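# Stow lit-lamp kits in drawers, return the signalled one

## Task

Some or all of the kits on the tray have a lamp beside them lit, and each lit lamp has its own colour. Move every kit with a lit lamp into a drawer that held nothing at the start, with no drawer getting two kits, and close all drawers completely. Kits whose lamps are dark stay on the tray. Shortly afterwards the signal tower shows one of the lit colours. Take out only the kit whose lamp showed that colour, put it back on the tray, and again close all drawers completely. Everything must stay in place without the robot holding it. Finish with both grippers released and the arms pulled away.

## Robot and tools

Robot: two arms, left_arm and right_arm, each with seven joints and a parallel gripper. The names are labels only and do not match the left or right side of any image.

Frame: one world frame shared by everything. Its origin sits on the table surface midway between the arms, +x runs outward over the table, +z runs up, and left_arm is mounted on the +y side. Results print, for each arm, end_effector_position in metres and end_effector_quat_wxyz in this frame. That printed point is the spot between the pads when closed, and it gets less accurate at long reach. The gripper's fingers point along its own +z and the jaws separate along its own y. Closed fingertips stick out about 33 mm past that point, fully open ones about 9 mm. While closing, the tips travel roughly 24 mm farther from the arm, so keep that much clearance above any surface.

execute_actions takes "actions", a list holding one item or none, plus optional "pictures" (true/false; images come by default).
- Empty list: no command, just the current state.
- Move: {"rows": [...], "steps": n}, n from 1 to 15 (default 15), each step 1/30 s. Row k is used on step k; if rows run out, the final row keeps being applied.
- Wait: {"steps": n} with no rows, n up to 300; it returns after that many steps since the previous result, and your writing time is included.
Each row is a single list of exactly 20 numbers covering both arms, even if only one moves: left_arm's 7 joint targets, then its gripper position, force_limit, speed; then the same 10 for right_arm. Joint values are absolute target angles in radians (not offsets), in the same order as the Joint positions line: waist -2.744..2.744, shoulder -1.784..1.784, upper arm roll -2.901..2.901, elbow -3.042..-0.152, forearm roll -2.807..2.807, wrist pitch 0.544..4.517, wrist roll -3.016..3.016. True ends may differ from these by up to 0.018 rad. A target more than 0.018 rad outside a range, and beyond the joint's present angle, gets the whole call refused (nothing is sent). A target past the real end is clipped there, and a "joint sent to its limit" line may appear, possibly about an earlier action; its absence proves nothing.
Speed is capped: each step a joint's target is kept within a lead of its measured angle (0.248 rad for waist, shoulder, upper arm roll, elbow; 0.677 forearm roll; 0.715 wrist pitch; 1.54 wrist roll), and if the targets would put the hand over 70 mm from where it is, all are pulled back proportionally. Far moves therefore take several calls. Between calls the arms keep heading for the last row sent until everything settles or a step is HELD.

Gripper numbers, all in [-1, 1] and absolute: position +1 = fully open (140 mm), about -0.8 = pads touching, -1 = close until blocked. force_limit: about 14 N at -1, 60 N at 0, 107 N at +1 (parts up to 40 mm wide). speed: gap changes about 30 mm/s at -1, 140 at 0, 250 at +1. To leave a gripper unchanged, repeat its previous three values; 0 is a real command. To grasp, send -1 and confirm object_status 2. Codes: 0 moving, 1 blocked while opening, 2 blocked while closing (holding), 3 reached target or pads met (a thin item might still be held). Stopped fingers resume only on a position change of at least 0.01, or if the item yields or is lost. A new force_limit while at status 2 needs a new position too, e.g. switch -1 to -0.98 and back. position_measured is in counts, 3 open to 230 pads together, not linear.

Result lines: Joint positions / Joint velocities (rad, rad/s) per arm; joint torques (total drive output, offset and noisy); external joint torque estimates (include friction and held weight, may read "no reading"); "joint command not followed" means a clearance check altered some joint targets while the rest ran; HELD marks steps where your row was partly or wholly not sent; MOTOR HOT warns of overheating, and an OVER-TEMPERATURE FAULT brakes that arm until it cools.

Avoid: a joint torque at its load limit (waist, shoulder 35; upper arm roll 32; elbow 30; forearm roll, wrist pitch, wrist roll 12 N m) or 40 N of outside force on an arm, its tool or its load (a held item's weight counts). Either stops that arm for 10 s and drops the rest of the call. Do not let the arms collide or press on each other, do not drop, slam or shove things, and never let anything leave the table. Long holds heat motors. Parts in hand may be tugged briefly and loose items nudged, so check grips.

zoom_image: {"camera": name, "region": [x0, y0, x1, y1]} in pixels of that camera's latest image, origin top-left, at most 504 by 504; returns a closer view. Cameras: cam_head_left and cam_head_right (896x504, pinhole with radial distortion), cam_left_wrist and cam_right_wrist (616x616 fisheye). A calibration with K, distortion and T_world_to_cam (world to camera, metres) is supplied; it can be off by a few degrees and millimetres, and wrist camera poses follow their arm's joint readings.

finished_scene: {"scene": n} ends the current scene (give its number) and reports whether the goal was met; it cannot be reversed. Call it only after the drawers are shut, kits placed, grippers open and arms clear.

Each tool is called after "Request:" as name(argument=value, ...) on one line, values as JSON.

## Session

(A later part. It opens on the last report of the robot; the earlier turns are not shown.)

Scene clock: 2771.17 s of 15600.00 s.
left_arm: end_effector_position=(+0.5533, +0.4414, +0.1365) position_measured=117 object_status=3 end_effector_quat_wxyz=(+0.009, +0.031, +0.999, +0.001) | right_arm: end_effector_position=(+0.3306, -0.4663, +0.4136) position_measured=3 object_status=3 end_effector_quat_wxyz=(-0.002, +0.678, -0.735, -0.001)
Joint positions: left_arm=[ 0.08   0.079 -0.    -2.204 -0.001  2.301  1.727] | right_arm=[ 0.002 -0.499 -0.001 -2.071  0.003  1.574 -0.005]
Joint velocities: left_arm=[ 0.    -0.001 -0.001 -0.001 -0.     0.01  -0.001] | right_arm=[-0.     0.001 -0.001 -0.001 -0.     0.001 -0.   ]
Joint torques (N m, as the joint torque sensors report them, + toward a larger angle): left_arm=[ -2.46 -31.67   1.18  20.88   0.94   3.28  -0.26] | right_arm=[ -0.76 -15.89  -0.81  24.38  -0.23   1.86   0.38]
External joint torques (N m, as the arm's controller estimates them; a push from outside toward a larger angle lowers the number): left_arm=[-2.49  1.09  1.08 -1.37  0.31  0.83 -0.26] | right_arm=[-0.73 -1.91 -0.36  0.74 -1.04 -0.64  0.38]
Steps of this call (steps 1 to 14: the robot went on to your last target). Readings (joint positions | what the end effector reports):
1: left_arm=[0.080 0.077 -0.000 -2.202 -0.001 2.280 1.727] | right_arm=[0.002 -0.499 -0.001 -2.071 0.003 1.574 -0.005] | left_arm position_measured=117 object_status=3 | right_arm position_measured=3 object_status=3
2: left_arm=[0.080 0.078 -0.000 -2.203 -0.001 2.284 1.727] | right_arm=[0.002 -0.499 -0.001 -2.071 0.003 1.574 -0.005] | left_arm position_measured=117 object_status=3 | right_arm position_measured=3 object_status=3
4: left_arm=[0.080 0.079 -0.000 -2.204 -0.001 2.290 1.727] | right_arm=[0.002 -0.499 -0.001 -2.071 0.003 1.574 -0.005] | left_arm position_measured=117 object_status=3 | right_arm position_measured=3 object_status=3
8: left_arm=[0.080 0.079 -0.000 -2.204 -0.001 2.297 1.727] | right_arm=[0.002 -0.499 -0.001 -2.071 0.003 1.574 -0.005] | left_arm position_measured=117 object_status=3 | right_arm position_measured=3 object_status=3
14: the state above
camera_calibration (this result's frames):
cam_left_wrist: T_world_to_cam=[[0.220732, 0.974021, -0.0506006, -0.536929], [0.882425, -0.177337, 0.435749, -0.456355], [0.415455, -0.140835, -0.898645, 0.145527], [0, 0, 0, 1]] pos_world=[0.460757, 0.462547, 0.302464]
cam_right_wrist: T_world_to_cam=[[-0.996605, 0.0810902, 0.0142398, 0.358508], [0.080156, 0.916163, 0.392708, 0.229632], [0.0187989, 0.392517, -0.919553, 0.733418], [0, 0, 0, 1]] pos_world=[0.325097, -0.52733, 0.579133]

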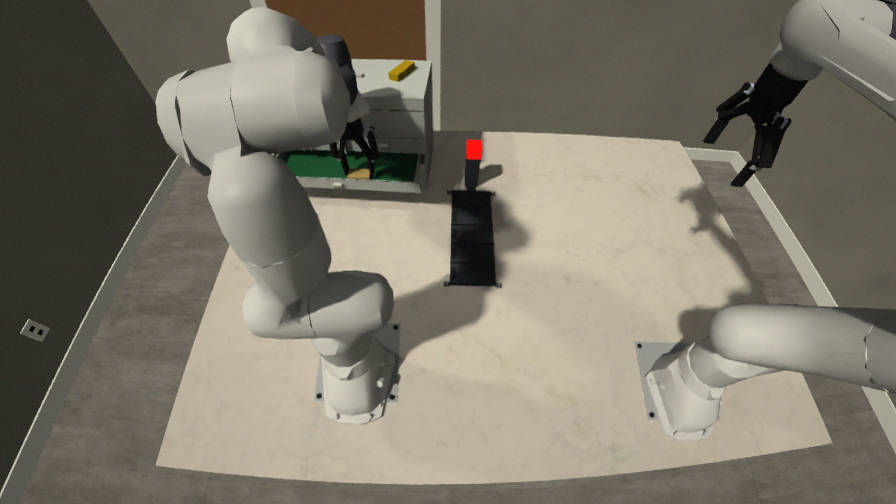

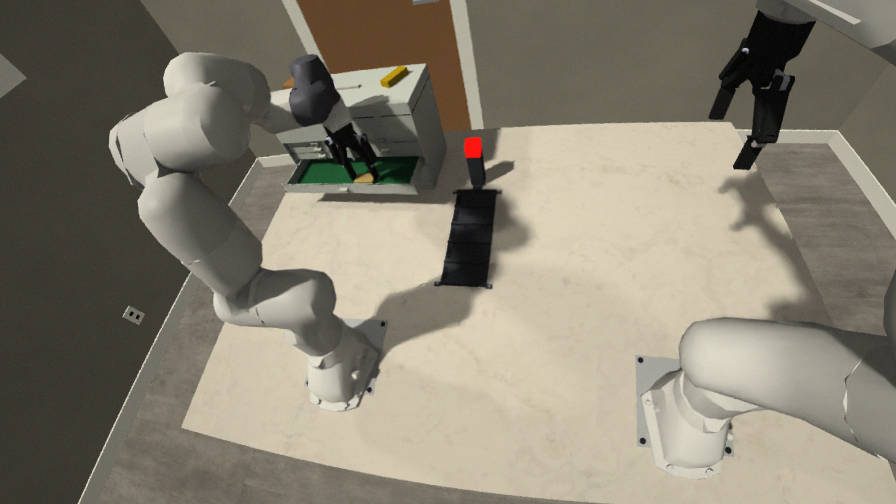

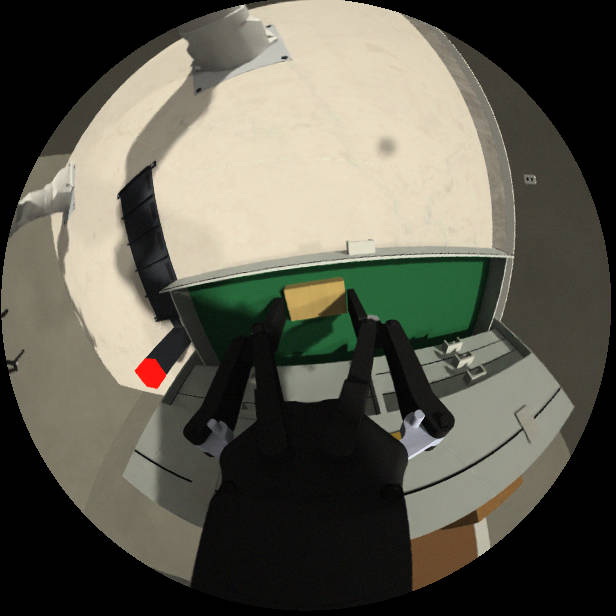

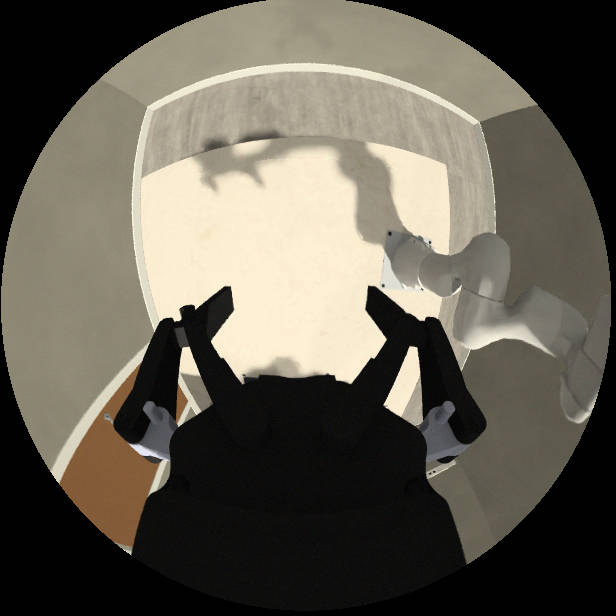

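Request:
execute_actions(actions=[{"rows":[[0.077,0.083,0,-2.207,0,2.31,1.72,0.1,-0.3,-0.3,0,-0.5,0,-2.07,0,1.571,0,1,0,0]],"steps":10}], pictures=false)

Request:
execute_actions(actions=[{"rows":[[0.077,0.083,0,-2.207,0,2.31,1.72,-1,-0.3,-0.5,0,-0.5,0,-2.07,0,1.571,0,1,0,0]],"steps":15}], pictures=false)

Scene clock: 2780.80 s of 15600.00 s.
left_arm: end_effector_position=(+0.5532, +0.4414, +0.1347) position_measured=117 object_status=3 end_effector_quat_wxyz=(+0.009, +0.031, +0.999, +0.001) | right_arm: end_effector_position=(+0.3306, -0.4663, +0.4136) position_measured=3 object_status=3 end_effector_quat_wxyz=(-0.002, +0.678, -0.735, -0.001)
Joint positions: left_arm=[ 0.08   0.081 -0.    -2.206 -0.001  2.305  1.727] | right_arm=[ 0.002 -0.499 -0.001 -2.071  0.003  1.574 -0.005]
Joint velocities: left_arm=[-0.001 -0.     0.001  0.001 -0.002  0.003  0.   ] | right_arm=[ 0.     0.001  0.001 -0.001 -0.002  0.001 -0.   ]
Joint torques (N m, as the joint torque sensors report them, + toward a larger angle): left_arm=[ -1.75 -31.32   0.48  21.19   1.07   3.31  -0.3 ] | right_arm=[ -1.12 -15.94  -0.66  24.39  -0.12   1.89   0.33]
External joint torques (N m, as the arm's controller estimates them; a push from outside toward a larger angle lowers the number): left_arm=[-1.76  1.37  0.39 -1.02  0.45  0.86 -0.3 ] | right_arm=[-1.19 -1.96 -0.34  0.75 -0.93 -0.62  0.33]
Steps of this call (steps 1 to 30: the robot went on to your last target; steps 31 to 90: nothing new was sent; then 6.30 s passed at rest; steps 91 to 100: all 10 steps of this action). Readings (joint positions | what the end effector reports):
91: left_arm=[0.080 0.079 -0.000 -2.204 -0.001 2.303 1.727] | right_arm=[0.002 -0.499 -0.001 -2.071 0.003 1.574 -0.005] | left_arm position_measured=117 object_status=3 | right_arm position_measured=3 object_status=3
92: left_arm=[0.080 0.079 -0.000 -2.204 -0.001 2.304 1.727] | right_arm=[0.002 -0.499 -0.001 -2.071 0.003 1.574 -0.005] | left_arm position_measured=117 object_status=3 | right_arm position_measured=3 object_status=3
94: left_arm=[0.080 0.080 -0.000 -2.205 -0.001 2.305 1.727] | right_arm=[0.002 -0.499 -0.001 -2.071 0.003 1.574 -0.005] | left_arm position_measured=117 object_status=3 | right_arm position_measured=3 object_status=3
98: left_arm=[0.080 0.081 -0.000 -2.206 -0.001 2.305 1.727] | right_arm=[0.002 -0.499 -0.001 -2.071 0.003 1.574 -0.005] | left_arm position_measured=117 object_status=3 | right_arm position_measured=3 object_status=3
100: the state above

Scene clock: 2781.30 s of 15600.00 s.
left_arm: end_effector_position=(+0.5535, +0.4414, +0.1350) position_measured=132 object_status=2 end_effector_quat_wxyz=(+0.010, +0.031, +0.999, +0.001) | right_arm: end_effector_position=(+0.3306, -0.4663, +0.4136) position_measured=3 object_status=3 end_effector_quat_wxyz=(-0.002, +0.678, -0.735, -0.001)
Joint positions: left_arm=[ 0.08   0.081 -0.    -2.205 -0.001  2.306  1.727] | right_arm=[ 0.002 -0.499 -0.001 -2.071  0.003  1.574 -0.005]
Joint velocities: left_arm=[0.    0.    0.    0.    0.    0.    0.001] | right_arm=[-0.001 -0.001 -0.    -0.    -0.    -0.001 -0.001]
Joint torques (N m, as the joint torque sensors report them, + toward a larger angle): left_arm=[ -2.08 -31.37   1.03  21.09   0.99   3.2   -0.26] | right_arm=[ -0.77 -15.98  -0.74  24.45  -0.19   1.86   0.39]
External joint torques (N m, as the arm's controller estimates them; a push from outside toward a larger angle lowers the number): left_arm=[-2.08  1.45  0.95 -1.2   0.36  0.74 -0.26] | right_arm=[-0.75 -1.97 -0.31  0.79 -1.   -0.65  0.39]
Steps of this call (steps 1 to 15: all 15 steps of this action). Readings (joint positions | what the end effector reports):
1: left_arm=[0.080 0.081 -0.000 -2.206 -0.001 2.305 1.727] | right_arm=[0.002 -0.499 -0.001 -2.071 0.003 1.574 -0.005] | left_arm position_measured=117 object_status=0 | right_arm position_measured=3 object_status=3
2: left_arm=[0.080 0.081 -0.000 -2.206 -0.001 2.306 1.727] | right_arm=[0.002 -0.499 -0.001 -2.071 0.003 1.574 -0.005] | left_arm position_measured=121 object_status=0 | right_arm position_measured=3 object_status=3
4: left_arm=[0.080 0.081 -0.000 -2.205 -0.001 2.306 1.727] | right_arm=[0.002 -0.499 -0.001 -2.071 0.003 1.574 -0.005] | left_arm position_measured=130 object_status=0 | right_arm position_measured=3 object_status=3
8: left_arm=[0.080 0.081 -0.000 -2.205 -0.001 2.306 1.727] | right_arm=[0.002 -0.499 -0.001 -2.071 0.003 1.574 -0.005] | left_arm position_measured=132 object_status=0 | right_arm position_measured=3 object_status=3
15: the state above

Request:
execute_actions(actions=[{"rows":[[0.077,0.077,0,-2.203,0,2.285,1.72,-1,-0.3,-0.5,0,-0.5,0,-2.07,0,1.571,0,1,0,0],[0.077,0.07,0,-2.198,0,2.265,1.72,-1,-0.3,-0.5,0,-0.5,0,-2.07,0,1.571,0,1,0,0],[0.077,0.062,0,-2.192,0,2.245,1.72,-1,-0.3,-0.5,0,-0.5,0,-2.07,0,1.571,0,1,0,0],[0.077,0.053,0,-2.186,0,2.226,1.72,-1,-0.3,-0.5,0,-0.5,0,-2.07,0,1.571,0,1,0,0],[0.077,0.043,0,-2.178,0,2.206,1.72,-1,-0.3,-0.5,0,-0.5,0,-2.07,0,1.571,0,1,0,0],[0.077,0.031,0,-2.168,0,2.186,1.72,-1,-0.3,-0.5,0,-0.5,0,-2.07,0,1.571,0,1,0,0],[0.077,0.018,0,-2.158,0,2.166,1.72,-1,-0.3,-0.5,0,-0.5,0,-2.07,0,1.571,0,1,0,0],[0.077,0.004,0,-2.15,0,2.146,1.72,-1,-0.3,-0.5,0,-0.5,0,-2.07,0,1.571,0,1,0,0],[0.077,-0.012,0,-2.145,0,2.127,1.72,-1,-0.3,-0.5,0,-0.5,0,-2.07,0,1.571,0,1,0,0],[0.077,-0.03,0,-2.144,0,2.11,1.72,-1,-0.3,-0.5,0,-0.5,0,-2.07,0,1.571,0,1,0,0],[0.077,-0.05,0,-2.146,0,2.095,1.72,-1,-0.3,-0.5,0,-0.5,0,-2.07,0,1.571,0,1,0,0],[0.077,-0.069,0,-2.15,0,2.085,1.71,-1,-0.3,-0.5,0,-0.5,0,-2.07,0,1.571,0,1,0,0],[0.065,-0.069,0,-2.15,0,2.082,1.68,-1,-0.3,-0.5,0,-0.5,0,-2.07,0,1.571,0,1,0,0],[0.045,-0.069,0,-2.15,0,2.082,1.65,-1,-0.3,-0.5,0,-0.5,0,-2.07,0,1.571,0,1,0,0],[0.02,-0.069,0,-2.15,0,2.082,1.61,-1,-0.3,-0.5,0,-0.5,0,-2.07,0,1.571,0,1,0,0]],"steps":15}], pictures=false)

Request:
execute_actions(actions=[{"rows":[[-0.01,-0.069,0,-2.15,0,2.082,1.57,-1,-0.3,-0.5,0,-0.5,0,-2.07,0,1.571,0,1,0,0],[-0.045,-0.069,0,-2.15,0,2.082,1.53,-1,-0.3,-0.5,0,-0.5,0,-2.07,0,1.571,0,1,0,0],[-0.08,-0.069,0,-2.15,0,2.082,1.49,-1,-0.3,-0.5,0,-0.5,0,-2.07,0,1.571,0,1,0,0],[-0.115,-0.069,0,-2.15,0,2.082,1.45,-1,-0.3,-0.5,0,-0.5,0,-2.07,0,1.571,0,1,0,0],[-0.15,-0.069,0,-2.15,0,2.082,1.41,-1,-0.3,-0.5,0,-0.5,0,-2.07,0,1.571,0,1,0,0],[-0.185,-0.069,0,-2.15,0,2.082,1.37,-1,-0.3,-0.5,0,-0.5,0,-2.07,0,1.571,0,1,0,0],[-0.22,-0.069,0,-2.15,0,2.082,1.33,-1,-0.3,-0.5,0,-0.5,0,-2.07,0,1.571,0,1,0,0],[-0.255,-0.069,0,-2.15,0,2.082,1.29,-1,-0.3,-0.5,0,-0.5,0,-2.07,0,1.571,0,1,0,0],[-0.29,-0.069,0,-2.15,0,2.082,1.25,-1,-0.3,-0.5,0,-0.5,0,-2.07,0,1.571,0,1,0,0],[-0.325,-0.069,0,-2.15,0,2.082,1.21,-1,-0.3,-0.5,0,-0.5,0,-2.07,0,1.571,0,1,0,0],[-0.36,-0.069,0,-2.15,0,2.082,1.17,-1,-0.3,-0.5,0,-0.5,0,-2.07,0,1.571,0,1,0,0],[-0.395,-0.069,0,-2.15,0,2.082,1.13,-1,-0.3,-0.5,0,-0.5,0,-2.07,0,1.571,0,1,0,0],[-0.43,-0.069,0,-2.15,0,2.09,1.10,-1,-0.3,-0.5,0,-0.5,0,-2.07,0,1.571,0,1,0,0],[-0.465,-0.06,0,-2.152,0,2.11,1.075,-1,-0.3,-0.5,0,-0.5,0,-2.07,0,1.571,0,1,0,0],[-0.495,-0.045,0,-2.154,0,2.13,1.06,-1,-0.3,-0.5,0,-0.5,0,-2.07,0,1.571,0,1,0,0]],"steps":15}], pictures=false)

Request:
execute_actions(actions=[{"rows":[[-0.52,-0.027,0,-2.157,0,2.155,1.05,-1,-0.3,-0.5,0,-0.5,0,-2.07,0,1.571,0,1,0,0],[-0.545,-0.008,0,-2.16,0,2.18,1.045,-1,-0.3,-0.5,0,-0.5,0,-2.07,0,1.571,0,1,0,0],[-0.565,0.012,0,-2.163,0,2.205,1.045,-1,-0.3,-0.5,0,-0.5,0,-2.07,0,1.571,0,1,0,0],[-0.578,0.032,0,-2.166,0,2.23,1.045,-1,-0.3,-0.5,0,-0.5,0,-2.07,0,1.571,0,1,0,0],[-0.583,0.052,0,-2.169,0,2.255,1.045,-1,-0.3,-0.5,0,-0.5,0,-2.07,0,1.571,0,1,0,0],[-0.583,0.072,0,-2.172,0,2.278,1.045,-1,-0.3,-0.5,0,-0.5,0,-2.07,0,1.571,0,1,0,0],[-0.583,0.092,0,-2.175,0,2.30,1.045,-1,-0.3,-0.5,0,-0.5,0,-2.07,0,1.571,0,1,0,0],[-0.583,0.112,0,-2.178,0,2.32,1.045,-1,-0.3,-0.5,0,-0.5,0,-2.07,0,1.571,0,1,0,0],[-0.583,0.132,0,-2.181,0,2.34,1.045,-1,-0.3,-0.5,0,-0.5,0,-2.07,0,1.571,0,1,0,0],[-0.583,0.151,0,-2.184,0,2.355,1.045,-1,-0.3,-0.5,0,-0.5,0,-2.07,0,1.571,0,1,0,0],[-0.583,0.17,0,-2.186,0,2.36,1.045,-1,-0.3,-0.5,0,-0.5,0,-2.07,0,1.571,0,1,0,0]],"steps":15}], pictures=false)

Request:
execute_actions(actions=[{"steps":18}])

Scene clock: 2845.23 s of 15600.00 s.
left_arm: end_effector_position=(+0.5469, +0.4327, +0.2220) position_measured=132 object_status=2 end_effector_quat_wxyz=(+0.021, +0.028, +0.999, +0.002) | right_arm: end_effector_position=(+0.3306, -0.4663, +0.4136) position_measured=3 object_status=3 end_effector_quat_wxyz=(-0.002, +0.678, -0.735, -0.001)
Joint positions: left_arm=[ 0.06  -0.063  0.004 -2.148 -0.001  2.127  1.705] | right_arm=[ 0.002 -0.499 -0.001 -2.071  0.003  1.574 -0.005]
Joint velocities: left_arm=[-0.353 -0.177  0.009  0.03  -0.001 -0.226 -0.291] | right_arm=[-0.001  0.001 -0.    -0.    -0.001 -0.001  0.   ]
Joint torques (N m, as the joint torque sensors report them, + toward a larger angle): left_arm=[ -7.02 -24.17  -2.33  19.99   1.18   1.46  -0.28] | right_arm=[ -0.43 -15.7   -0.56  24.31  -0.17   1.89   0.36]
External joint torques (N m, as the arm's controller estimates them; a push from outside toward a larger angle lowers the number): left_arm=[-2.7  -2.32  2.15  0.35  0.67 -0.52 -0.27] | right_arm=[-0.42 -1.68 -0.14  0.66 -0.97 -0.61  0.36]
Steps of this call (steps 1 to 15: the robot went on to your last target; steps 16 to 90: nothing new was sent; then 60.43 s passed at rest; steps 91 to 105: all 15 steps of this action). Readings (joint positions | what the end effector reports):
91: left_arm=[0.080 0.080 -0.000 -2.205 -0.001 2.304 1.727] | right_arm=[0.002 -0.499 -0.001 -2.071 0.003 1.574 -0.005] | left_arm position_measured=132 object_status=2 | right_arm position_measured=3 object_status=3
92: left_arm=[0.080 0.079 -0.000 -2.204 -0.001 2.298 1.727] | right_arm=[0.002 -0.499 -0.001 -2.071 0.003 1.574 -0.005] | left_arm position_measured=132 object_status=2 | right_arm position_measured=3 object_status=3
94: left_arm=[0.080 0.072 -0.000 -2.199 -0.001 2.278 1.727] | right_arm=[0.002 -0.499 -0.001 -2.071 0.003 1.574 -0.005] | left_arm position_measured=132 object_status=2 | right_arm position_measured=3 object_status=3
98: left_arm=[0.080 0.037 -0.000 -2.174 -0.001 2.220 1.727] | right_arm=[0.002 -0.499 -0.001 -2.071 0.003 1.574 -0.005] | left_arm position_measured=132 object_status=2 | right_arm position_measured=3 object_status=3
105: the state above

Scene clock: 2845.73 s of 15600.00 s.
left_arm: end_effector_position=(+0.4956, +0.1800, +0.2191) position_measured=132 object_status=2 end_effector_quat_wxyz=(+0.006, +0.080, +0.997, -0.002) | right_arm: end_effector_position=(+0.3306, -0.4663, +0.4136) position_measured=3 object_status=3 end_effector_quat_wxyz=(-0.002, +0.678, -0.735, -0.001)
Joint positions: left_arm=[-0.423 -0.064 -0.    -2.149 -0.001  2.099  1.323] | right_arm=[ 0.002 -0.499 -0.001 -2.071  0.003  1.574 -0.005]
Joint velocities: left_arm=[-0.949  0.156 -0.06  -0.001 -0.     0.181 -0.847] | right_arm=[-0.001 -0.001  0.    -0.002 -0.     0.001  0.002]
Joint torques (N m, as the joint torque sensors report them, + toward a larger angle): left_arm=[  2.04 -24.46   3.67  20.51   1.09   2.85  -0.4 ] | right_arm=[ -0.79 -15.69  -0.73  24.29  -0.21   1.81   0.41]
External joint torques (N m, as the arm's controller estimates them; a push from outside toward a larger angle lowers the number): left_arm=[-2.66  1.66  0.15  0.16  0.39  0.97 -0.42] | right_arm=[-0.75 -1.61 -0.25  0.62 -1.01 -0.69  0.41]
Steps of this call (steps 1 to 15: all 15 steps of this action). Readings (joint positions | what the end effector reports):
1: left_arm=[0.043 -0.067 0.006 -2.147 -0.001 2.120 1.692] | right_arm=[0.002 -0.499 -0.001 -2.071 0.003 1.574 -0.005] | left_arm position_measured=132 object_status=2 | right_arm position_measured=3 object_status=3
2: left_arm=[0.020 -0.069 0.008 -2.147 -0.001 2.114 1.677] | right_arm=[0.002 -0.499 -0.001 -2.071 0.003 1.574 -0.005] | left_arm position_measured=132 object_status=2 | right_arm position_measured=3 object_status=3
4: left_arm=[-0.039 -0.069 0.008 -2.148 -0.001 2.105 1.638] | right_arm=[0.002 -0.499 -0.001 -2.071 0.003 1.574 -0.005] | left_arm position_measured=132 object_status=2 | right_arm position_measured=3 object_status=3
8: left_arm=[-0.178 -0.069 0.004 -2.149 -0.001 2.095 1.537] | right_arm=[0.002 -0.499 -0.001 -2.071 0.003 1.574 -0.005] | left_arm position_measured=132 object_status=2 | right_arm position_measured=3 object_status=3
15: the state above

Scene clock: 2846.23 s of 15600.00 s.
left_arm: end_effector_position=(+0.4628, +0.0996, +0.0935) position_measured=132 object_status=2 end_effector_quat_wxyz=(-0.019, +0.052, +0.998, +0.010) | right_arm: end_effector_position=(+0.3306, -0.4663, +0.4136) position_measured=3 object_status=3 end_effector_quat_wxyz=(-0.002, +0.678, -0.735, -0.001)
Joint positions: left_arm=[-0.582  0.171 -0.003 -2.19  -0.001  2.319  1.104] | right_arm=[ 0.002 -0.499 -0.001 -2.071  0.003  1.574 -0.005]
Joint velocities: left_arm=[ 0.001  0.094  0.008 -0.02  -0.001  0.192 -0.175] | right_arm=[ 0.001 -0.     0.     0.001 -0.001  0.    -0.001]
Joint torques (N m, as the joint torque sensors report them, + toward a larger angle): left_arm=[ -1.66 -41.13   2.9   24.69   0.9    3.83  -0.31] | right_arm=[ -0.58 -15.73  -0.76  24.46  -0.19   1.91   0.35]
External joint torques (N m, as the arm's controller estimates them; a push from outside toward a larger angle lowers the number): left_arm=[-1.49 -0.14  2.87 -0.3   0.3   0.98 -0.31] | right_arm=[-0.57 -1.84 -0.33  0.86 -0.99 -0.59  0.35]
Steps of this call (steps 1 to 15: all 15 steps of this action). Readings (joint positions | what the end effector reports):
1: left_arm=[-0.455 -0.056 -0.001 -2.149 -0.001 2.108 1.295] | right_arm=[0.002 -0.499 -0.001 -2.071 0.003 1.574 -0.005] | left_arm position_measured=132 object_status=2 | right_arm position_measured=3 object_status=3
2: left_arm=[-0.485 -0.044 -0.002 -2.150 -0.001 2.121 1.270] | right_arm=[0.002 -0.499 -0.001 -2.071 0.003 1.574 -0.005] | left_arm position_measured=132 object_status=2 | right_arm position_measured=3 object_status=3
4: left_arm=[-0.535 -0.012 -0.003 -2.154 -0.001 2.152 1.227] | right_arm=[0.002 -0.499 -0.001 -2.071 0.003 1.574 -0.005] | left_arm position_measured=132 object_status=2 | right_arm position_measured=3 object_status=3
8: left_arm=[-0.580 0.068 -0.007 -2.169 -0.001 2.226 1.165] | right_arm=[0.002 -0.499 -0.001 -2.071 0.003 1.574 -0.005] | left_arm position_measured=132 object_status=2 | right_arm position_measured=3 object_status=3
15: the state above

Scene clock: 2846.83 s of 15600.00 s.
left_arm: end_effector_position=(+0.4728, +0.0934, +0.0960) position_measured=132 object_status=2 end_effector_quat_wxyz=(-0.003, +0.029, +1.000, +0.002) | right_arm: end_effector_position=(+0.3306, -0.4663, +0.4136) position_measured=3 object_status=3 end_effector_quat_wxyz=(-0.002, +0.678, -0.735, -0.001)
Joint positions: left_arm=[-0.582  0.173 -0.003 -2.188 -0.001  2.354  1.059] | right_arm=[ 0.002 -0.499 -0.001 -2.071  0.003  1.574 -0.005]
Joint velocities: left_arm=[ 0.001 -0.001  0.     0.001  0.001  0.005 -0.025] | right_arm=[ 0.001  0.001 -0.001  0.     0.001 -0.001  0.001]
Joint torques (N m, as the joint torque sensors report them, + toward a larger angle): left_arm=[ -1.1  -37.28   2.34  22.32   0.97   3.36  -0.33] | right_arm=[ -0.99 -15.77  -0.55  24.63  -0.16   1.9    0.31]
External joint torques (N m, as the arm's controller estimates them; a push from outside toward a larger angle lowers the number): left_arm=[-1.09 -2.19  2.21  0.85  0.41  0.94 -0.33] | right_arm=[-0.99 -1.8  -0.12  0.99 -0.97 -0.6   0.31]
Steps of this call (steps 1 to 18: the robot went on to your last target). Readings (joint positions | what the end effector reports):
1: left_arm=[-0.582 0.173 -0.003 -2.191 -0.001 2.325 1.099] | right_arm=[0.002 -0.499 -0.001 -2.071 0.003 1.574 -0.005] | left_arm position_measured=132 object_status=2 | right_arm position_measured=3 object_status=3
2: left_arm=[-0.582 0.173 -0.003 -2.190 -0.001 2.330 1.094] | right_arm=[0.002 -0.499 -0.001 -2.071 0.003 1.574 -0.005] | left_arm position_measured=132 object_status=2 | right_arm position_measured=3 object_status=3
4: left_arm=[-0.582 0.173 -0.003 -2.189 -0.001 2.338 1.086] | right_arm=[0.002 -0.499 -0.001 -2.071 0.003 1.574 -0.005] | left_arm position_measured=132 object_status=2 | right_arm position_measured=3 object_status=3
8: left_arm=[-0.582 0.173 -0.003 -2.188 -0.001 2.348 1.074] | right_arm=[0.002 -0.499 -0.001 -2.071 0.003 1.574 -0.005] | left_arm position_measured=132 object_status=2 | right_arm position_measured=3 object_status=3
18: the state above
camera_calibration (this result's frames):
cam_left_wrist: T_world_to_cam=[[0.215574, 0.974981, -0.0542273, -0.179604], [0.893943, -0.174701, 0.412729, -0.432831], [0.392929, -0.13745, -0.909238, 0.104982], [0, 0, 0, 1]] pos_world=[0.384394, 0.113925, 0.264356]
cam_right_wrist: T_world_to_cam=[[-0.996605, 0.0810906, 0.0142404, 0.358507], [0.0801567, 0.916164, 0.392707, 0.229632], [0.0187983, 0.392515, -0.919553, 0.733419], [0, 0, 0, 1]] pos_world=[0.325096, -0.52733, 0.579135]

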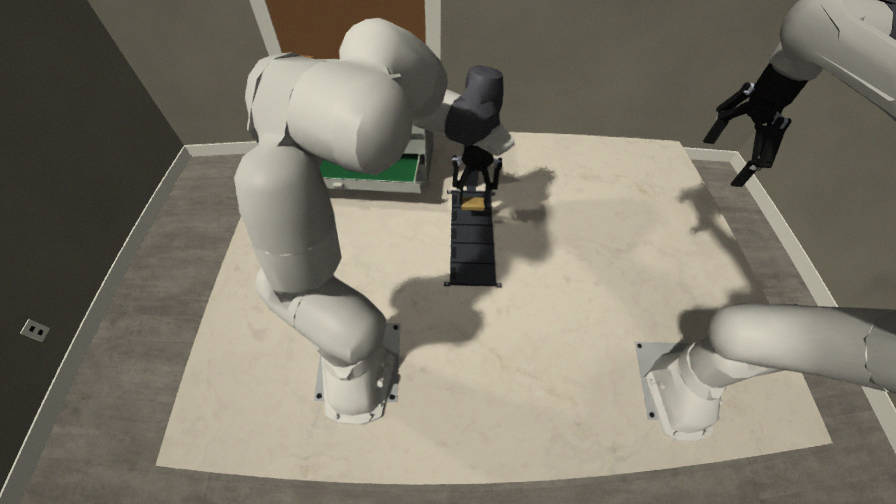

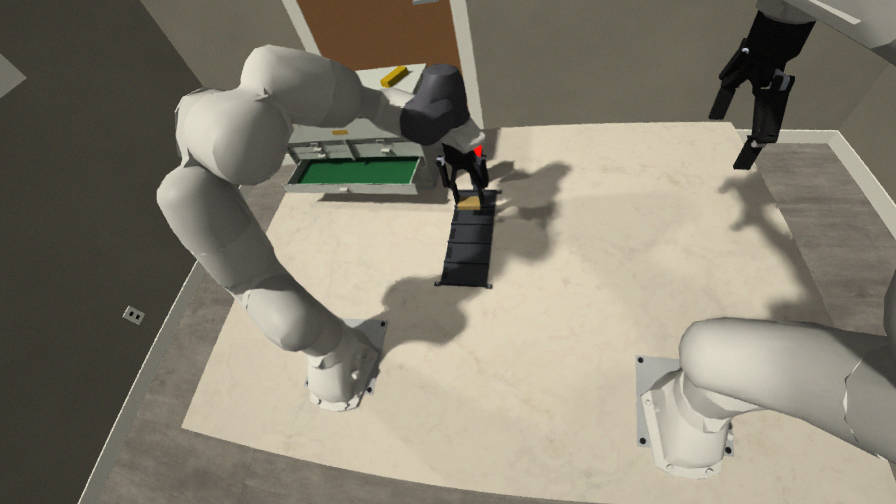

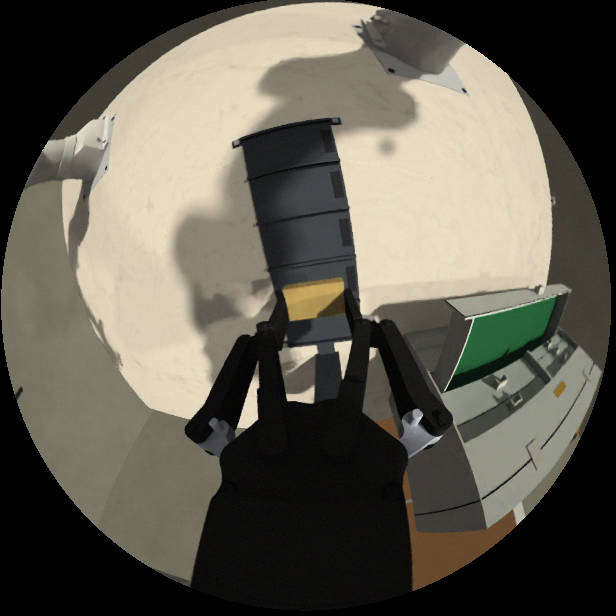

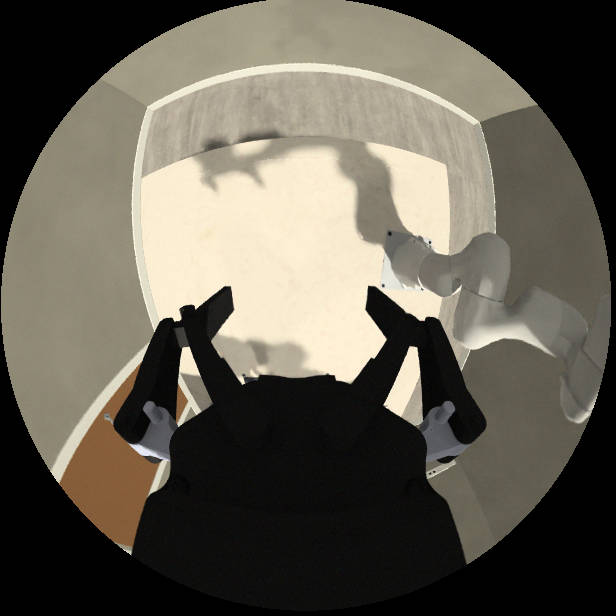

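Down to z≈.048.

Request:
execute_actions(actions=[{"rows":[[-0.583,0.178,0,-2.189,0,2.39,1.045,-1,-0.3,-0.5,0,-0.5,0,-2.07,0,1.571,0,1,0,0],[-0.583,0.186,0,-2.192,0,2.402,1.045,-1,-0.3,-0.5,0,-0.5,0,-2.07,0,1.571,0,1,0,0],[-0.583,0.194,0,-2.194,0,2.413,1.045,-1,-0.3,-0.5,0,-0.5,0,-2.07,0,1.571,0,1,0,0],[-0.583,0.202,0,-2.196,0,2.424,1.045,-1,-0.3,-0.5,0,-0.5,0,-2.07,0,1.571,0,1,0,0],[-0.583,0.21,0,-2.198,0,2.435,1.045,-1,-0.3,-0.5,0,-0.5,0,-2.07,0,1.571,0,1,0,0],[-0.583,0.218,0,-2.2,0,2.446,1.045,-1,-0.3,-0.5,0,-0.5,0,-2.07,0,1.571,0,1,0,0],[-0.583,0.226,0,-2.202,0,2.456,1.045,-1,-0.3,-0.5,0,-0.5,0,-2.07,0,1.571,0,1,0,0],[-0.583,0.234,0,-2.204,0,2.466,1.045,-1,-0.3,-0.5,0,-0.5,0,-2.07,0,1.571,0,1,0,0],[-0.583,0.241,0,-2.2055,0,2.475,1.045,-1,-0.3,-0.5,0,-0.5,0,-2.07,0,1.571,0,1,0,0],[-0.583,0.247,0,-2.207,0,2.482,1.045,-1,-0.3,-0.5,0,-0.5,0,-2.07,0,1.571,0,1,0,0],[-0.583,0.252,0,-2.208,0,2.485,1.045,-1,-0.3,-0.5,0,-0.5,0,-2.07,0,1.571,0,1,0,0],[-0.583,0.256,0,-2.2085,0,2.482,1.045,-1,-0.3,-0.5,0,-0.5,0,-2.07,0,1.571,0,1,0,0],[-0.583,0.259,0,-2.209,0,2.478,1.045,-1,-0.3,-0.5,0,-0.5,0,-2.07,0,1.571,0,1,0,0],[-0.583,0.261,0,-2.209,0,2.476,1.045,-1,-0.3,-0.5,0,-0.5,0,-2.07,0,1.571,0,1,0,0]],"steps":15}], pictures=false)

Request:
execute_actions(actions=[{"steps":12}])

Scene clock: 2865.87 s of 15600.00 s.
left_arm: end_effector_position=(+0.4728, +0.0935, +0.0499) position_measured=132 object_status=2 end_effector_quat_wxyz=(-0.004, +0.025, +1.000, +0.002) | right_arm: end_effector_position=(+0.3306, -0.4663, +0.4136) position_measured=3 object_status=3 end_effector_quat_wxyz=(-0.002, +0.678, -0.735, -0.001)
Joint positions: left_arm=[-0.582  0.258 -0.002 -2.209 -0.001  2.459  1.052] | right_arm=[ 0.002 -0.499 -0.001 -2.071  0.003  1.574 -0.005]
Joint velocities: left_arm=[-0.001  0.078  0.002 -0.018 -0.001  0.061  0.   ] | right_arm=[-0.     0.001  0.    -0.001  0.     0.    -0.001]
Joint torques (N m, as the joint torque sensors report them, + toward a larger angle): left_arm=[ -0.84 -38.7    1.99  20.91   0.92   3.48  -0.28] | right_arm=[ -0.65 -15.82  -0.75  24.38  -0.15   1.85   0.39]
External joint torques (N m, as the arm's controller estimates them; a push from outside toward a larger angle lowers the number): left_arm=[-1.02  0.2   1.6  -0.66  0.41  0.84 -0.28] | right_arm=[-0.68 -2.   -0.38  0.85 -0.96 -0.64  0.39]
Steps of this call (steps 1 to 15: the robot went on to your last target; steps 16 to 90: nothing new was sent; then 15.53 s passed at rest; steps 91 to 105: all 15 steps of this action). Readings (joint positions | what the end effector reports):
91: left_arm=[-0.582 0.174 -0.002 -2.189 -0.001 2.360 1.052] | right_arm=[0.002 -0.499 -0.001 -2.071 0.003 1.574 -0.005] | left_arm position_measured=132 object_status=2 | right_arm position_measured=3 object_status=3
92: left_arm=[-0.582 0.176 -0.002 -2.189 -0.001 2.367 1.052] | right_arm=[0.002 -0.499 -0.001 -2.071 0.003 1.574 -0.005] | left_arm position_measured=132 object_status=2 | right_arm position_measured=3 object_status=3
94: left_arm=[-0.582 0.185 -0.002 -2.190 -0.001 2.383 1.052] | right_arm=[0.002 -0.499 -0.001 -2.071 0.003 1.574 -0.005] | left_arm position_measured=132 object_status=2 | right_arm position_measured=3 object_status=3
98: left_arm=[-0.582 0.215 -0.002 -2.198 -0.001 2.419 1.052] | right_arm=[0.002 -0.499 -0.001 -2.071 0.003 1.574 -0.005] | left_arm position_measured=132 object_status=2 | right_arm position_measured=3 object_status=3
105: the state above

Scene clock: 2866.27 s of 15600.00 s.
left_arm: end_effector_position=(+0.4746, +0.0924, +0.0488) position_measured=132 object_status=2 end_effector_quat_wxyz=(-0.001, +0.025, +1.000, -0.000) | right_arm: end_effector_position=(+0.3306, -0.4663, +0.4136) position_measured=3 object_status=3 end_effector_quat_wxyz=(-0.002, +0.678, -0.735, -0.001)
Joint positions: left_arm=[-0.582  0.261 -0.002 -2.21  -0.001  2.47   1.052] | right_arm=[ 0.002 -0.499 -0.001 -2.071  0.003  1.574 -0.005]
Joint velocities: left_arm=[ 0.001 -0.     0.001  0.001 -0.001  0.008 -0.001] | right_arm=[-0.    -0.     0.001 -0.001  0.    -0.    -0.002]
Joint torques (N m, as the joint torque sensors report them, + toward a larger angle): left_arm=[ -0.82 -36.66   2.38  20.26   0.78   3.32  -0.26] | right_arm=[ -0.45 -15.76  -0.64  24.47  -0.2    1.89   0.35]
External joint torques (N m, as the arm's controller estimates them; a push from outside toward a larger angle lowers the number): left_arm=[-0.89 -0.01  2.1   0.01  0.28  0.87 -0.26] | right_arm=[-0.52 -1.82 -0.31  0.87 -1.01 -0.6   0.35]
Steps of this call (steps 1 to 12: the robot went on to your last target). Readings (joint positions | what the end effector reports):
1: left_arm=[-0.582 0.260 -0.002 -2.210 -0.001 2.461 1.052] | right_arm=[0.002 -0.499 -0.001 -2.071 0.003 1.574 -0.005] | left_arm position_measured=132 object_status=2 | right_arm position_measured=3 object_status=3
2: left_arm=[-0.582 0.261 -0.002 -2.210 -0.001 2.462 1.052] | right_arm=[0.002 -0.499 -0.001 -2.071 0.003 1.574 -0.005] | left_arm position_measured=132 object_status=2 | right_arm position_measured=3 object_status=3
4: left_arm=[-0.582 0.261 -0.002 -2.210 -0.001 2.465 1.052] | right_arm=[0.002 -0.499 -0.001 -2.071 0.003 1.574 -0.005] | left_arm position_measured=132 object_status=2 | right_arm position_measured=3 object_status=3
8: left_arm=[-0.582 0.261 -0.002 -2.210 -0.001 2.468 1.052] | right_arm=[0.002 -0.499 -0.001 -2.071 0.003 1.574 -0.005] | left_arm position_measured=132 object_status=2 | right_arm position_measured=3 object_status=3
12: the state above
camera_calibration (this result's frames):
cam_left_wrist: T_world_to_cam=[[0.208405, 0.976413, -0.0564407, -0.178126], [0.893127, -0.166474, 0.417864, -0.415747], [0.398612, -0.137494, -0.906755, 0.0583438], [0, 0, 0, 1]] pos_world=[0.385181, 0.112735, 0.216576]
cam_right_wrist: T_world_to_cam=[[-0.996605, 0.0810909, 0.0142424, 0.358506], [0.0801577, 0.916164, 0.392707, 0.229632], [0.0187965, 0.392515, -0.919553, 0.733419], [0, 0, 0, 1]] pos_world=[0.325096, -0.52733, 0.579134]

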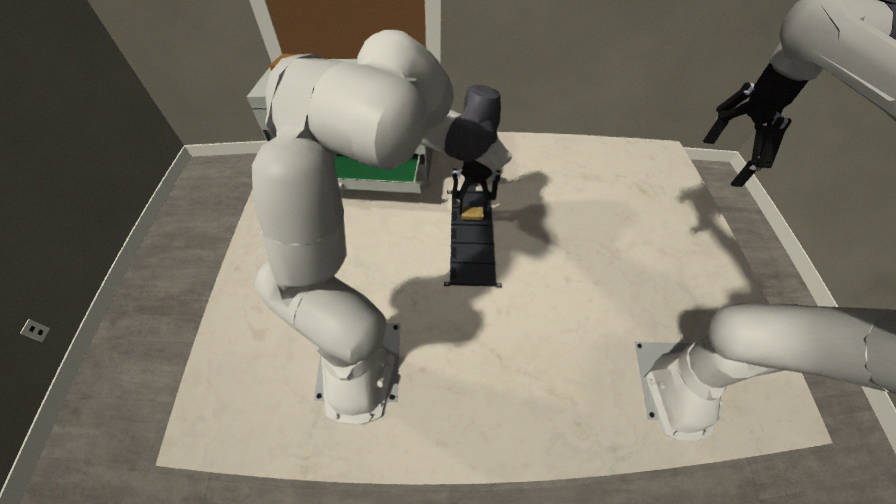

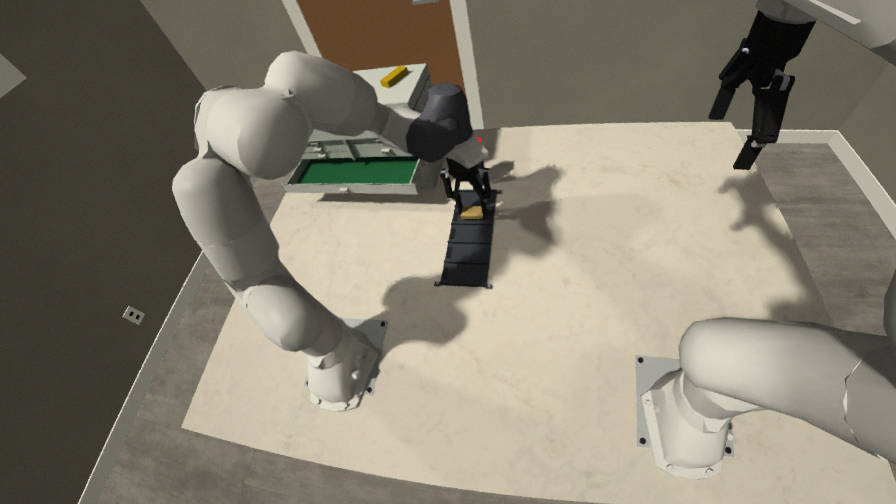

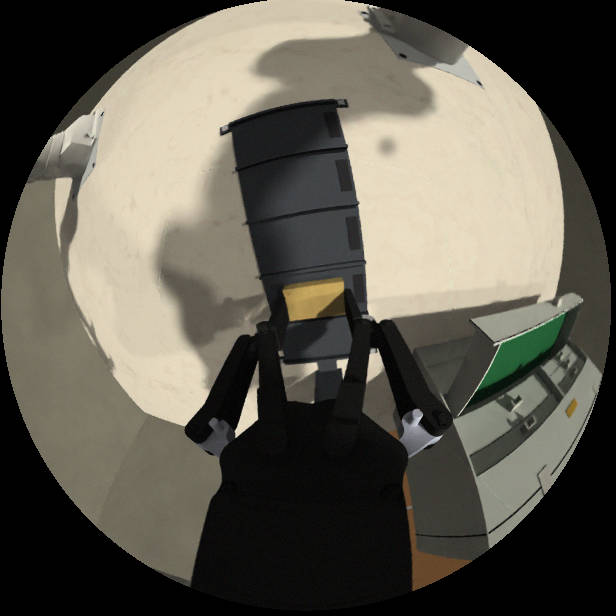

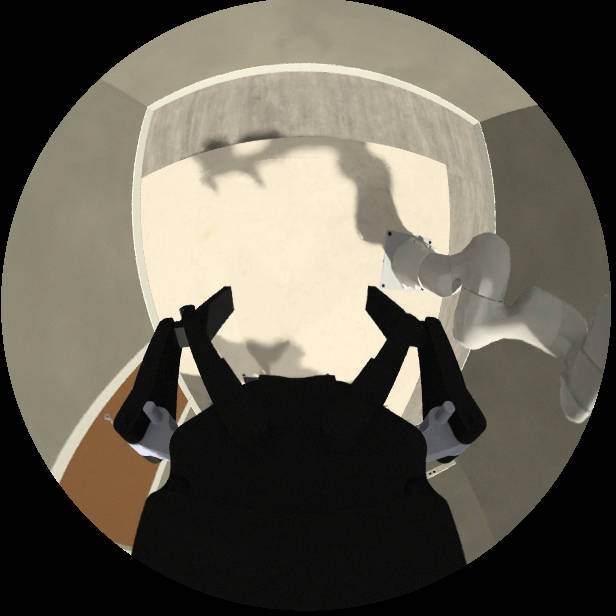

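Contact expected ≈.039 (q2≈.281).

Request:
execute_actions(actions=[{"rows":[[-0.583,0.263,0,-2.21,0,2.482,1.045,-1,-0.3,-0.5,0,-0.5,0,-2.07,0,1.571,0,1,0,0],[-0.583,0.265,0,-2.21,0,2.484,1.045,-1,-0.3,-0.5,0,-0.5,0,-2.07,0,1.571,0,1,0,0],[-0.583,0.267,0,-2.2105,0,2.487,1.045,-1,-0.3,-0.5,0,-0.5,0,-2.07,0,1.571,0,1,0,0],[-0.583,0.269,0,-2.2105,0,2.489,1.045,-1,-0.3,-0.5,0,-0.5,0,-2.07,0,1.571,0,1,0,0],[-0.583,0.271,0,-2.211,0,2.491,1.045,-1,-0.3,-0.5,0,-0.5,0,-2.07,0,1.571,0,1,0,0],[-0.583,0.273,0,-2.211,0,2.493,1.045,-1,-0.3,-0.5,0,-0.5,0,-2.07,0,1.571,0,1,0,0],[-0.583,0.275,0,-2.2115,0,2.495,1.045,-1,-0.3,-0.5,0,-0.5,0,-2.07,0,1.571,0,1,0,0],[-0.583,0.277,0,-2.2115,0,2.497,1.045,-1,-0.3,-0.5,0,-0.5,0,-2.07,0,1.571,0,1,0,0],[-0.583,0.279,0,-2.212,0,2.499,1.045,-1,-0.3,-0.5,0,-0.5,0,-2.07,0,1.571,0,1,0,0],[-0.583,0.281,0,-2.212,0,2.50,1.045,-1,-0.3,-0.5,0,-0.5,0,-2.07,0,1.571,0,1,0,0],[-0.583,0.283,0,-2.212,0,2.50,1.045,-1,-0.3,-0.5,0,-0.5,0,-2.07,0,1.571,0,1,0,0]],"steps":15}], pictures=false)

Request:
execute_actions(actions=[{"steps":8}], pictures=false)

Scene clock: 2888.37 s of 15600.00 s.
left_arm: end_effector_position=(+0.4743, +0.0925, +0.0382) position_measured=132 object_status=2 end_effector_quat_wxyz=(-0.001, +0.025, +1.000, +0.000) | right_arm: end_effector_position=(+0.3306, -0.4663, +0.4136) position_measured=3 object_status=3 end_effector_quat_wxyz=(-0.002, +0.678, -0.735, -0.001)
Joint positions: left_arm=[-0.582  0.282 -0.002 -2.212 -0.001  2.492  1.052] | right_arm=[ 0.002 -0.499 -0.001 -2.071  0.003  1.574 -0.005]
Joint velocities: left_arm=[ 0.     0.009 -0.001  0.    -0.     0.016 -0.001] | right_arm=[-0.     0.     0.002 -0.    -0.001 -0.     0.   ]
Joint torques (N m, as the joint torque sensors report them, + toward a larger angle): left_arm=[ -0.12 -37.11   1.64  19.41   0.91   3.38  -0.21] | right_arm=[ -0.45 -15.88  -1.02  24.07  -0.18   1.89   0.38]
External joint torques (N m, as the arm's controller estimates them; a push from outside toward a larger angle lowers the number): left_arm=[-0.09  0.63  1.43 -0.99  0.42  0.86 -0.21] | right_arm=[-0.47 -1.83 -0.62  0.37 -0.99 -0.62  0.38]
Steps of this call (steps 1 to 30: the robot went on to your last target; steps 31 to 90: nothing new was sent; then 18.60 s passed at rest; steps 91 to 105: all 15 steps of this action). Readings (joint positions | what the end effector reports):
91: left_arm=[-0.582 0.261 -0.002 -2.210 -0.001 2.472 1.052] | right_arm=[0.002 -0.499 -0.001 -2.071 0.003 1.574 -0.005] | left_arm position_measured=132 object_status=2 | right_arm position_measured=3 object_status=3
92: left_arm=[-0.582 0.262 -0.002 -2.210 -0.001 2.473 1.052] | right_arm=[0.002 -0.499 -0.001 -2.071 0.003 1.574 -0.005] | left_arm position_measured=132 object_status=2 | right_arm position_measured=3 object_status=3
94: left_arm=[-0.582 0.264 -0.002 -2.210 -0.001 2.477 1.052] | right_arm=[0.002 -0.499 -0.001 -2.071 0.003 1.574 -0.005] | left_arm position_measured=132 object_status=2 | right_arm position_measured=3 object_status=3
98: left_arm=[-0.582 0.272 -0.002 -2.210 -0.001 2.484 1.052] | right_arm=[0.002 -0.499 -0.001 -2.071 0.003 1.574 -0.005] | left_arm position_measured=132 object_status=2 | right_arm position_measured=3 object_status=3
105: the state above

Scene clock: 2888.63 s of 15600.00 s.
left_arm: end_effector_position=(+0.4750, +0.0921, +0.0383) position_measured=132 object_status=2 end_effector_quat_wxyz=(-0.000, +0.025, +1.000, -0.000) | right_arm: end_effector_position=(+0.3306, -0.4663, +0.4136) position_measured=3 object_status=3 end_effector_quat_wxyz=(-0.002, +0.678, -0.735, -0.001)
Joint positions: left_arm=[-0.582  0.282 -0.002 -2.212 -0.001  2.494  1.052] | right_arm=[ 0.002 -0.499 -0.001 -2.071  0.003  1.574 -0.005]
Joint velocities: left_arm=[-0.001  0.002  0.001 -0.002 -0.     0.003 -0.   ] | right_arm=[ 0.     0.     0.     0.002 -0.001 -0.001 -0.002]
Joint torques (N m, as the joint torque sensors report them, + toward a larger angle): left_arm=[ -1.14 -36.8    2.54  19.3    0.96   3.38  -0.28] | right_arm=[ -0.77 -15.63  -0.79  24.46  -0.14   1.86   0.38]
External joint torques (N m, as the arm's controller estimates them; a push from outside toward a larger angle lowers the number): left_arm=[-1.22 -0.04  2.23 -0.46  0.48  0.97 -0.28] | right_arm=[-0.78 -1.52 -0.38  0.72 -0.95 -0.65  0.38]
Steps of this call (steps 1 to 8: the robot went on to your last target). Readings (joint positions | what the end effector reports):
1: left_arm=[-0.582 0.282 -0.002 -2.212 -0.001 2.492 1.052] | right_arm=[0.002 -0.499 -0.001 -2.071 0.003 1.574 -0.005] | left_arm position_measured=132 object_status=2 | right_arm position_measured=3 object_status=3
2: left_arm=[-0.582 0.282 -0.002 -2.212 -0.001 2.493 1.052] | right_arm=[0.002 -0.499 -0.001 -2.071 0.003 1.574 -0.005] | left_arm position_measured=132 object_status=2 | right_arm position_measured=3 object_status=3
4: left_arm=[-0.582 0.282 -0.002 -2.212 -0.001 2.493 1.052] | right_arm=[0.002 -0.499 -0.001 -2.071 0.003 1.574 -0.005] | left_arm position_measured=132 object_status=2 | right_arm position_measured=3 object_status=3
8: the state above

Request:
execute_actions(actions=[{"rows":[[-0.583,0.285,0,-2.2125,0,2.502,1.045,-1,-0.3,-0.5,0,-0.5,0,-2.07,0,1.571,0,1,0,0],[-0.583,0.287,0,-2.213,0,2.504,1.045,-1,-0.3,-0.5,0,-0.5,0,-2.07,0,1.571,0,1,0,0],[-0.583,0.289,0,-2.213,0,2.506,1.045,-1,-0.3,-0.5,0,-0.5,0,-2.07,0,1.571,0,1,0,0]],"steps":12}], pictures=false)

Scene clock: 2897.90 s of 15600.00 s.
left_arm: end_effector_position=(+0.4753, +0.0919, +0.0377) position_measured=132 object_status=2 end_effector_quat_wxyz=(+0.000, +0.024, +1.000, -0.001) | right_arm: end_effector_position=(+0.3306, -0.4663, +0.4136) position_measured=3 object_status=3 end_effector_quat_wxyz=(-0.002, +0.678, -0.735, -0.001)
Joint positions: left_arm=[-0.582  0.284 -0.002 -2.212 -0.001  2.497  1.05 ] | right_arm=[ 0.002 -0.499 -0.001 -2.071  0.003  1.574 -0.005]
Joint velocities: left_arm=[-0.    -0.     0.    -0.002  0.001  0.    -0.001] | right_arm=[ 0.001  0.001 -0.001 -0.001  0.     0.    -0.   ]
Joint torques (N m, as the joint torque sensors report them, + toward a larger angle): left_arm=[ -0.87 -34.05   1.8   18.37   0.91   4.    -0.16] | right_arm=[ -0.88 -15.51  -0.46  24.08  -0.19   1.92   0.38]
External joint torques (N m, as the arm's controller estimates them; a push from outside toward a larger angle lowers the number): left_arm=[-0.86  2.95  1.58 -1.49  0.43  1.56 -0.16] | right_arm=[-0.88 -1.69 -0.04  0.56 -0.99 -0.56  0.38]
Steps of this call (steps 1 to 15: the robot went on to your last target; steps 16 to 90: nothing new was sent; then 5.87 s passed at rest; steps 91 to 102: all 12 steps of this action). Readings (joint positions | what the end effector reports):
91: left_arm=[-0.582 0.283 -0.002 -2.212 -0.001 2.495 1.052] | right_arm=[0.002 -0.499 -0.001 -2.071 0.003 1.574 -0.005] | left_arm position_measured=132 object_status=2 | right_arm position_measured=3 object_status=3
92: left_arm=[-0.582 0.283 -0.002 -2.212 -0.001 2.496 1.052] | right_arm=[0.002 -0.499 -0.001 -2.071 0.003 1.574 -0.005] | left_arm position_measured=132 object_status=2 | right_arm position_measured=3 object_status=3
94: left_arm=[-0.582 0.284 -0.002 -2.212 -0.001 2.497 1.051] | right_arm=[0.002 -0.499 -0.001 -2.071 0.003 1.574 -0.005] | left_arm position_measured=132 object_status=2 | right_arm position_measured=3 object_status=3
98: left_arm=[-0.582 0.284 -0.002 -2.212 -0.001 2.497 1.051] | right_arm=[0.002 -0.499 -0.001 -2.071 0.003 1.574 -0.005] | left_arm position_measured=132 object_status=2 | right_arm position_measured=3 object_status=3
102: the state above


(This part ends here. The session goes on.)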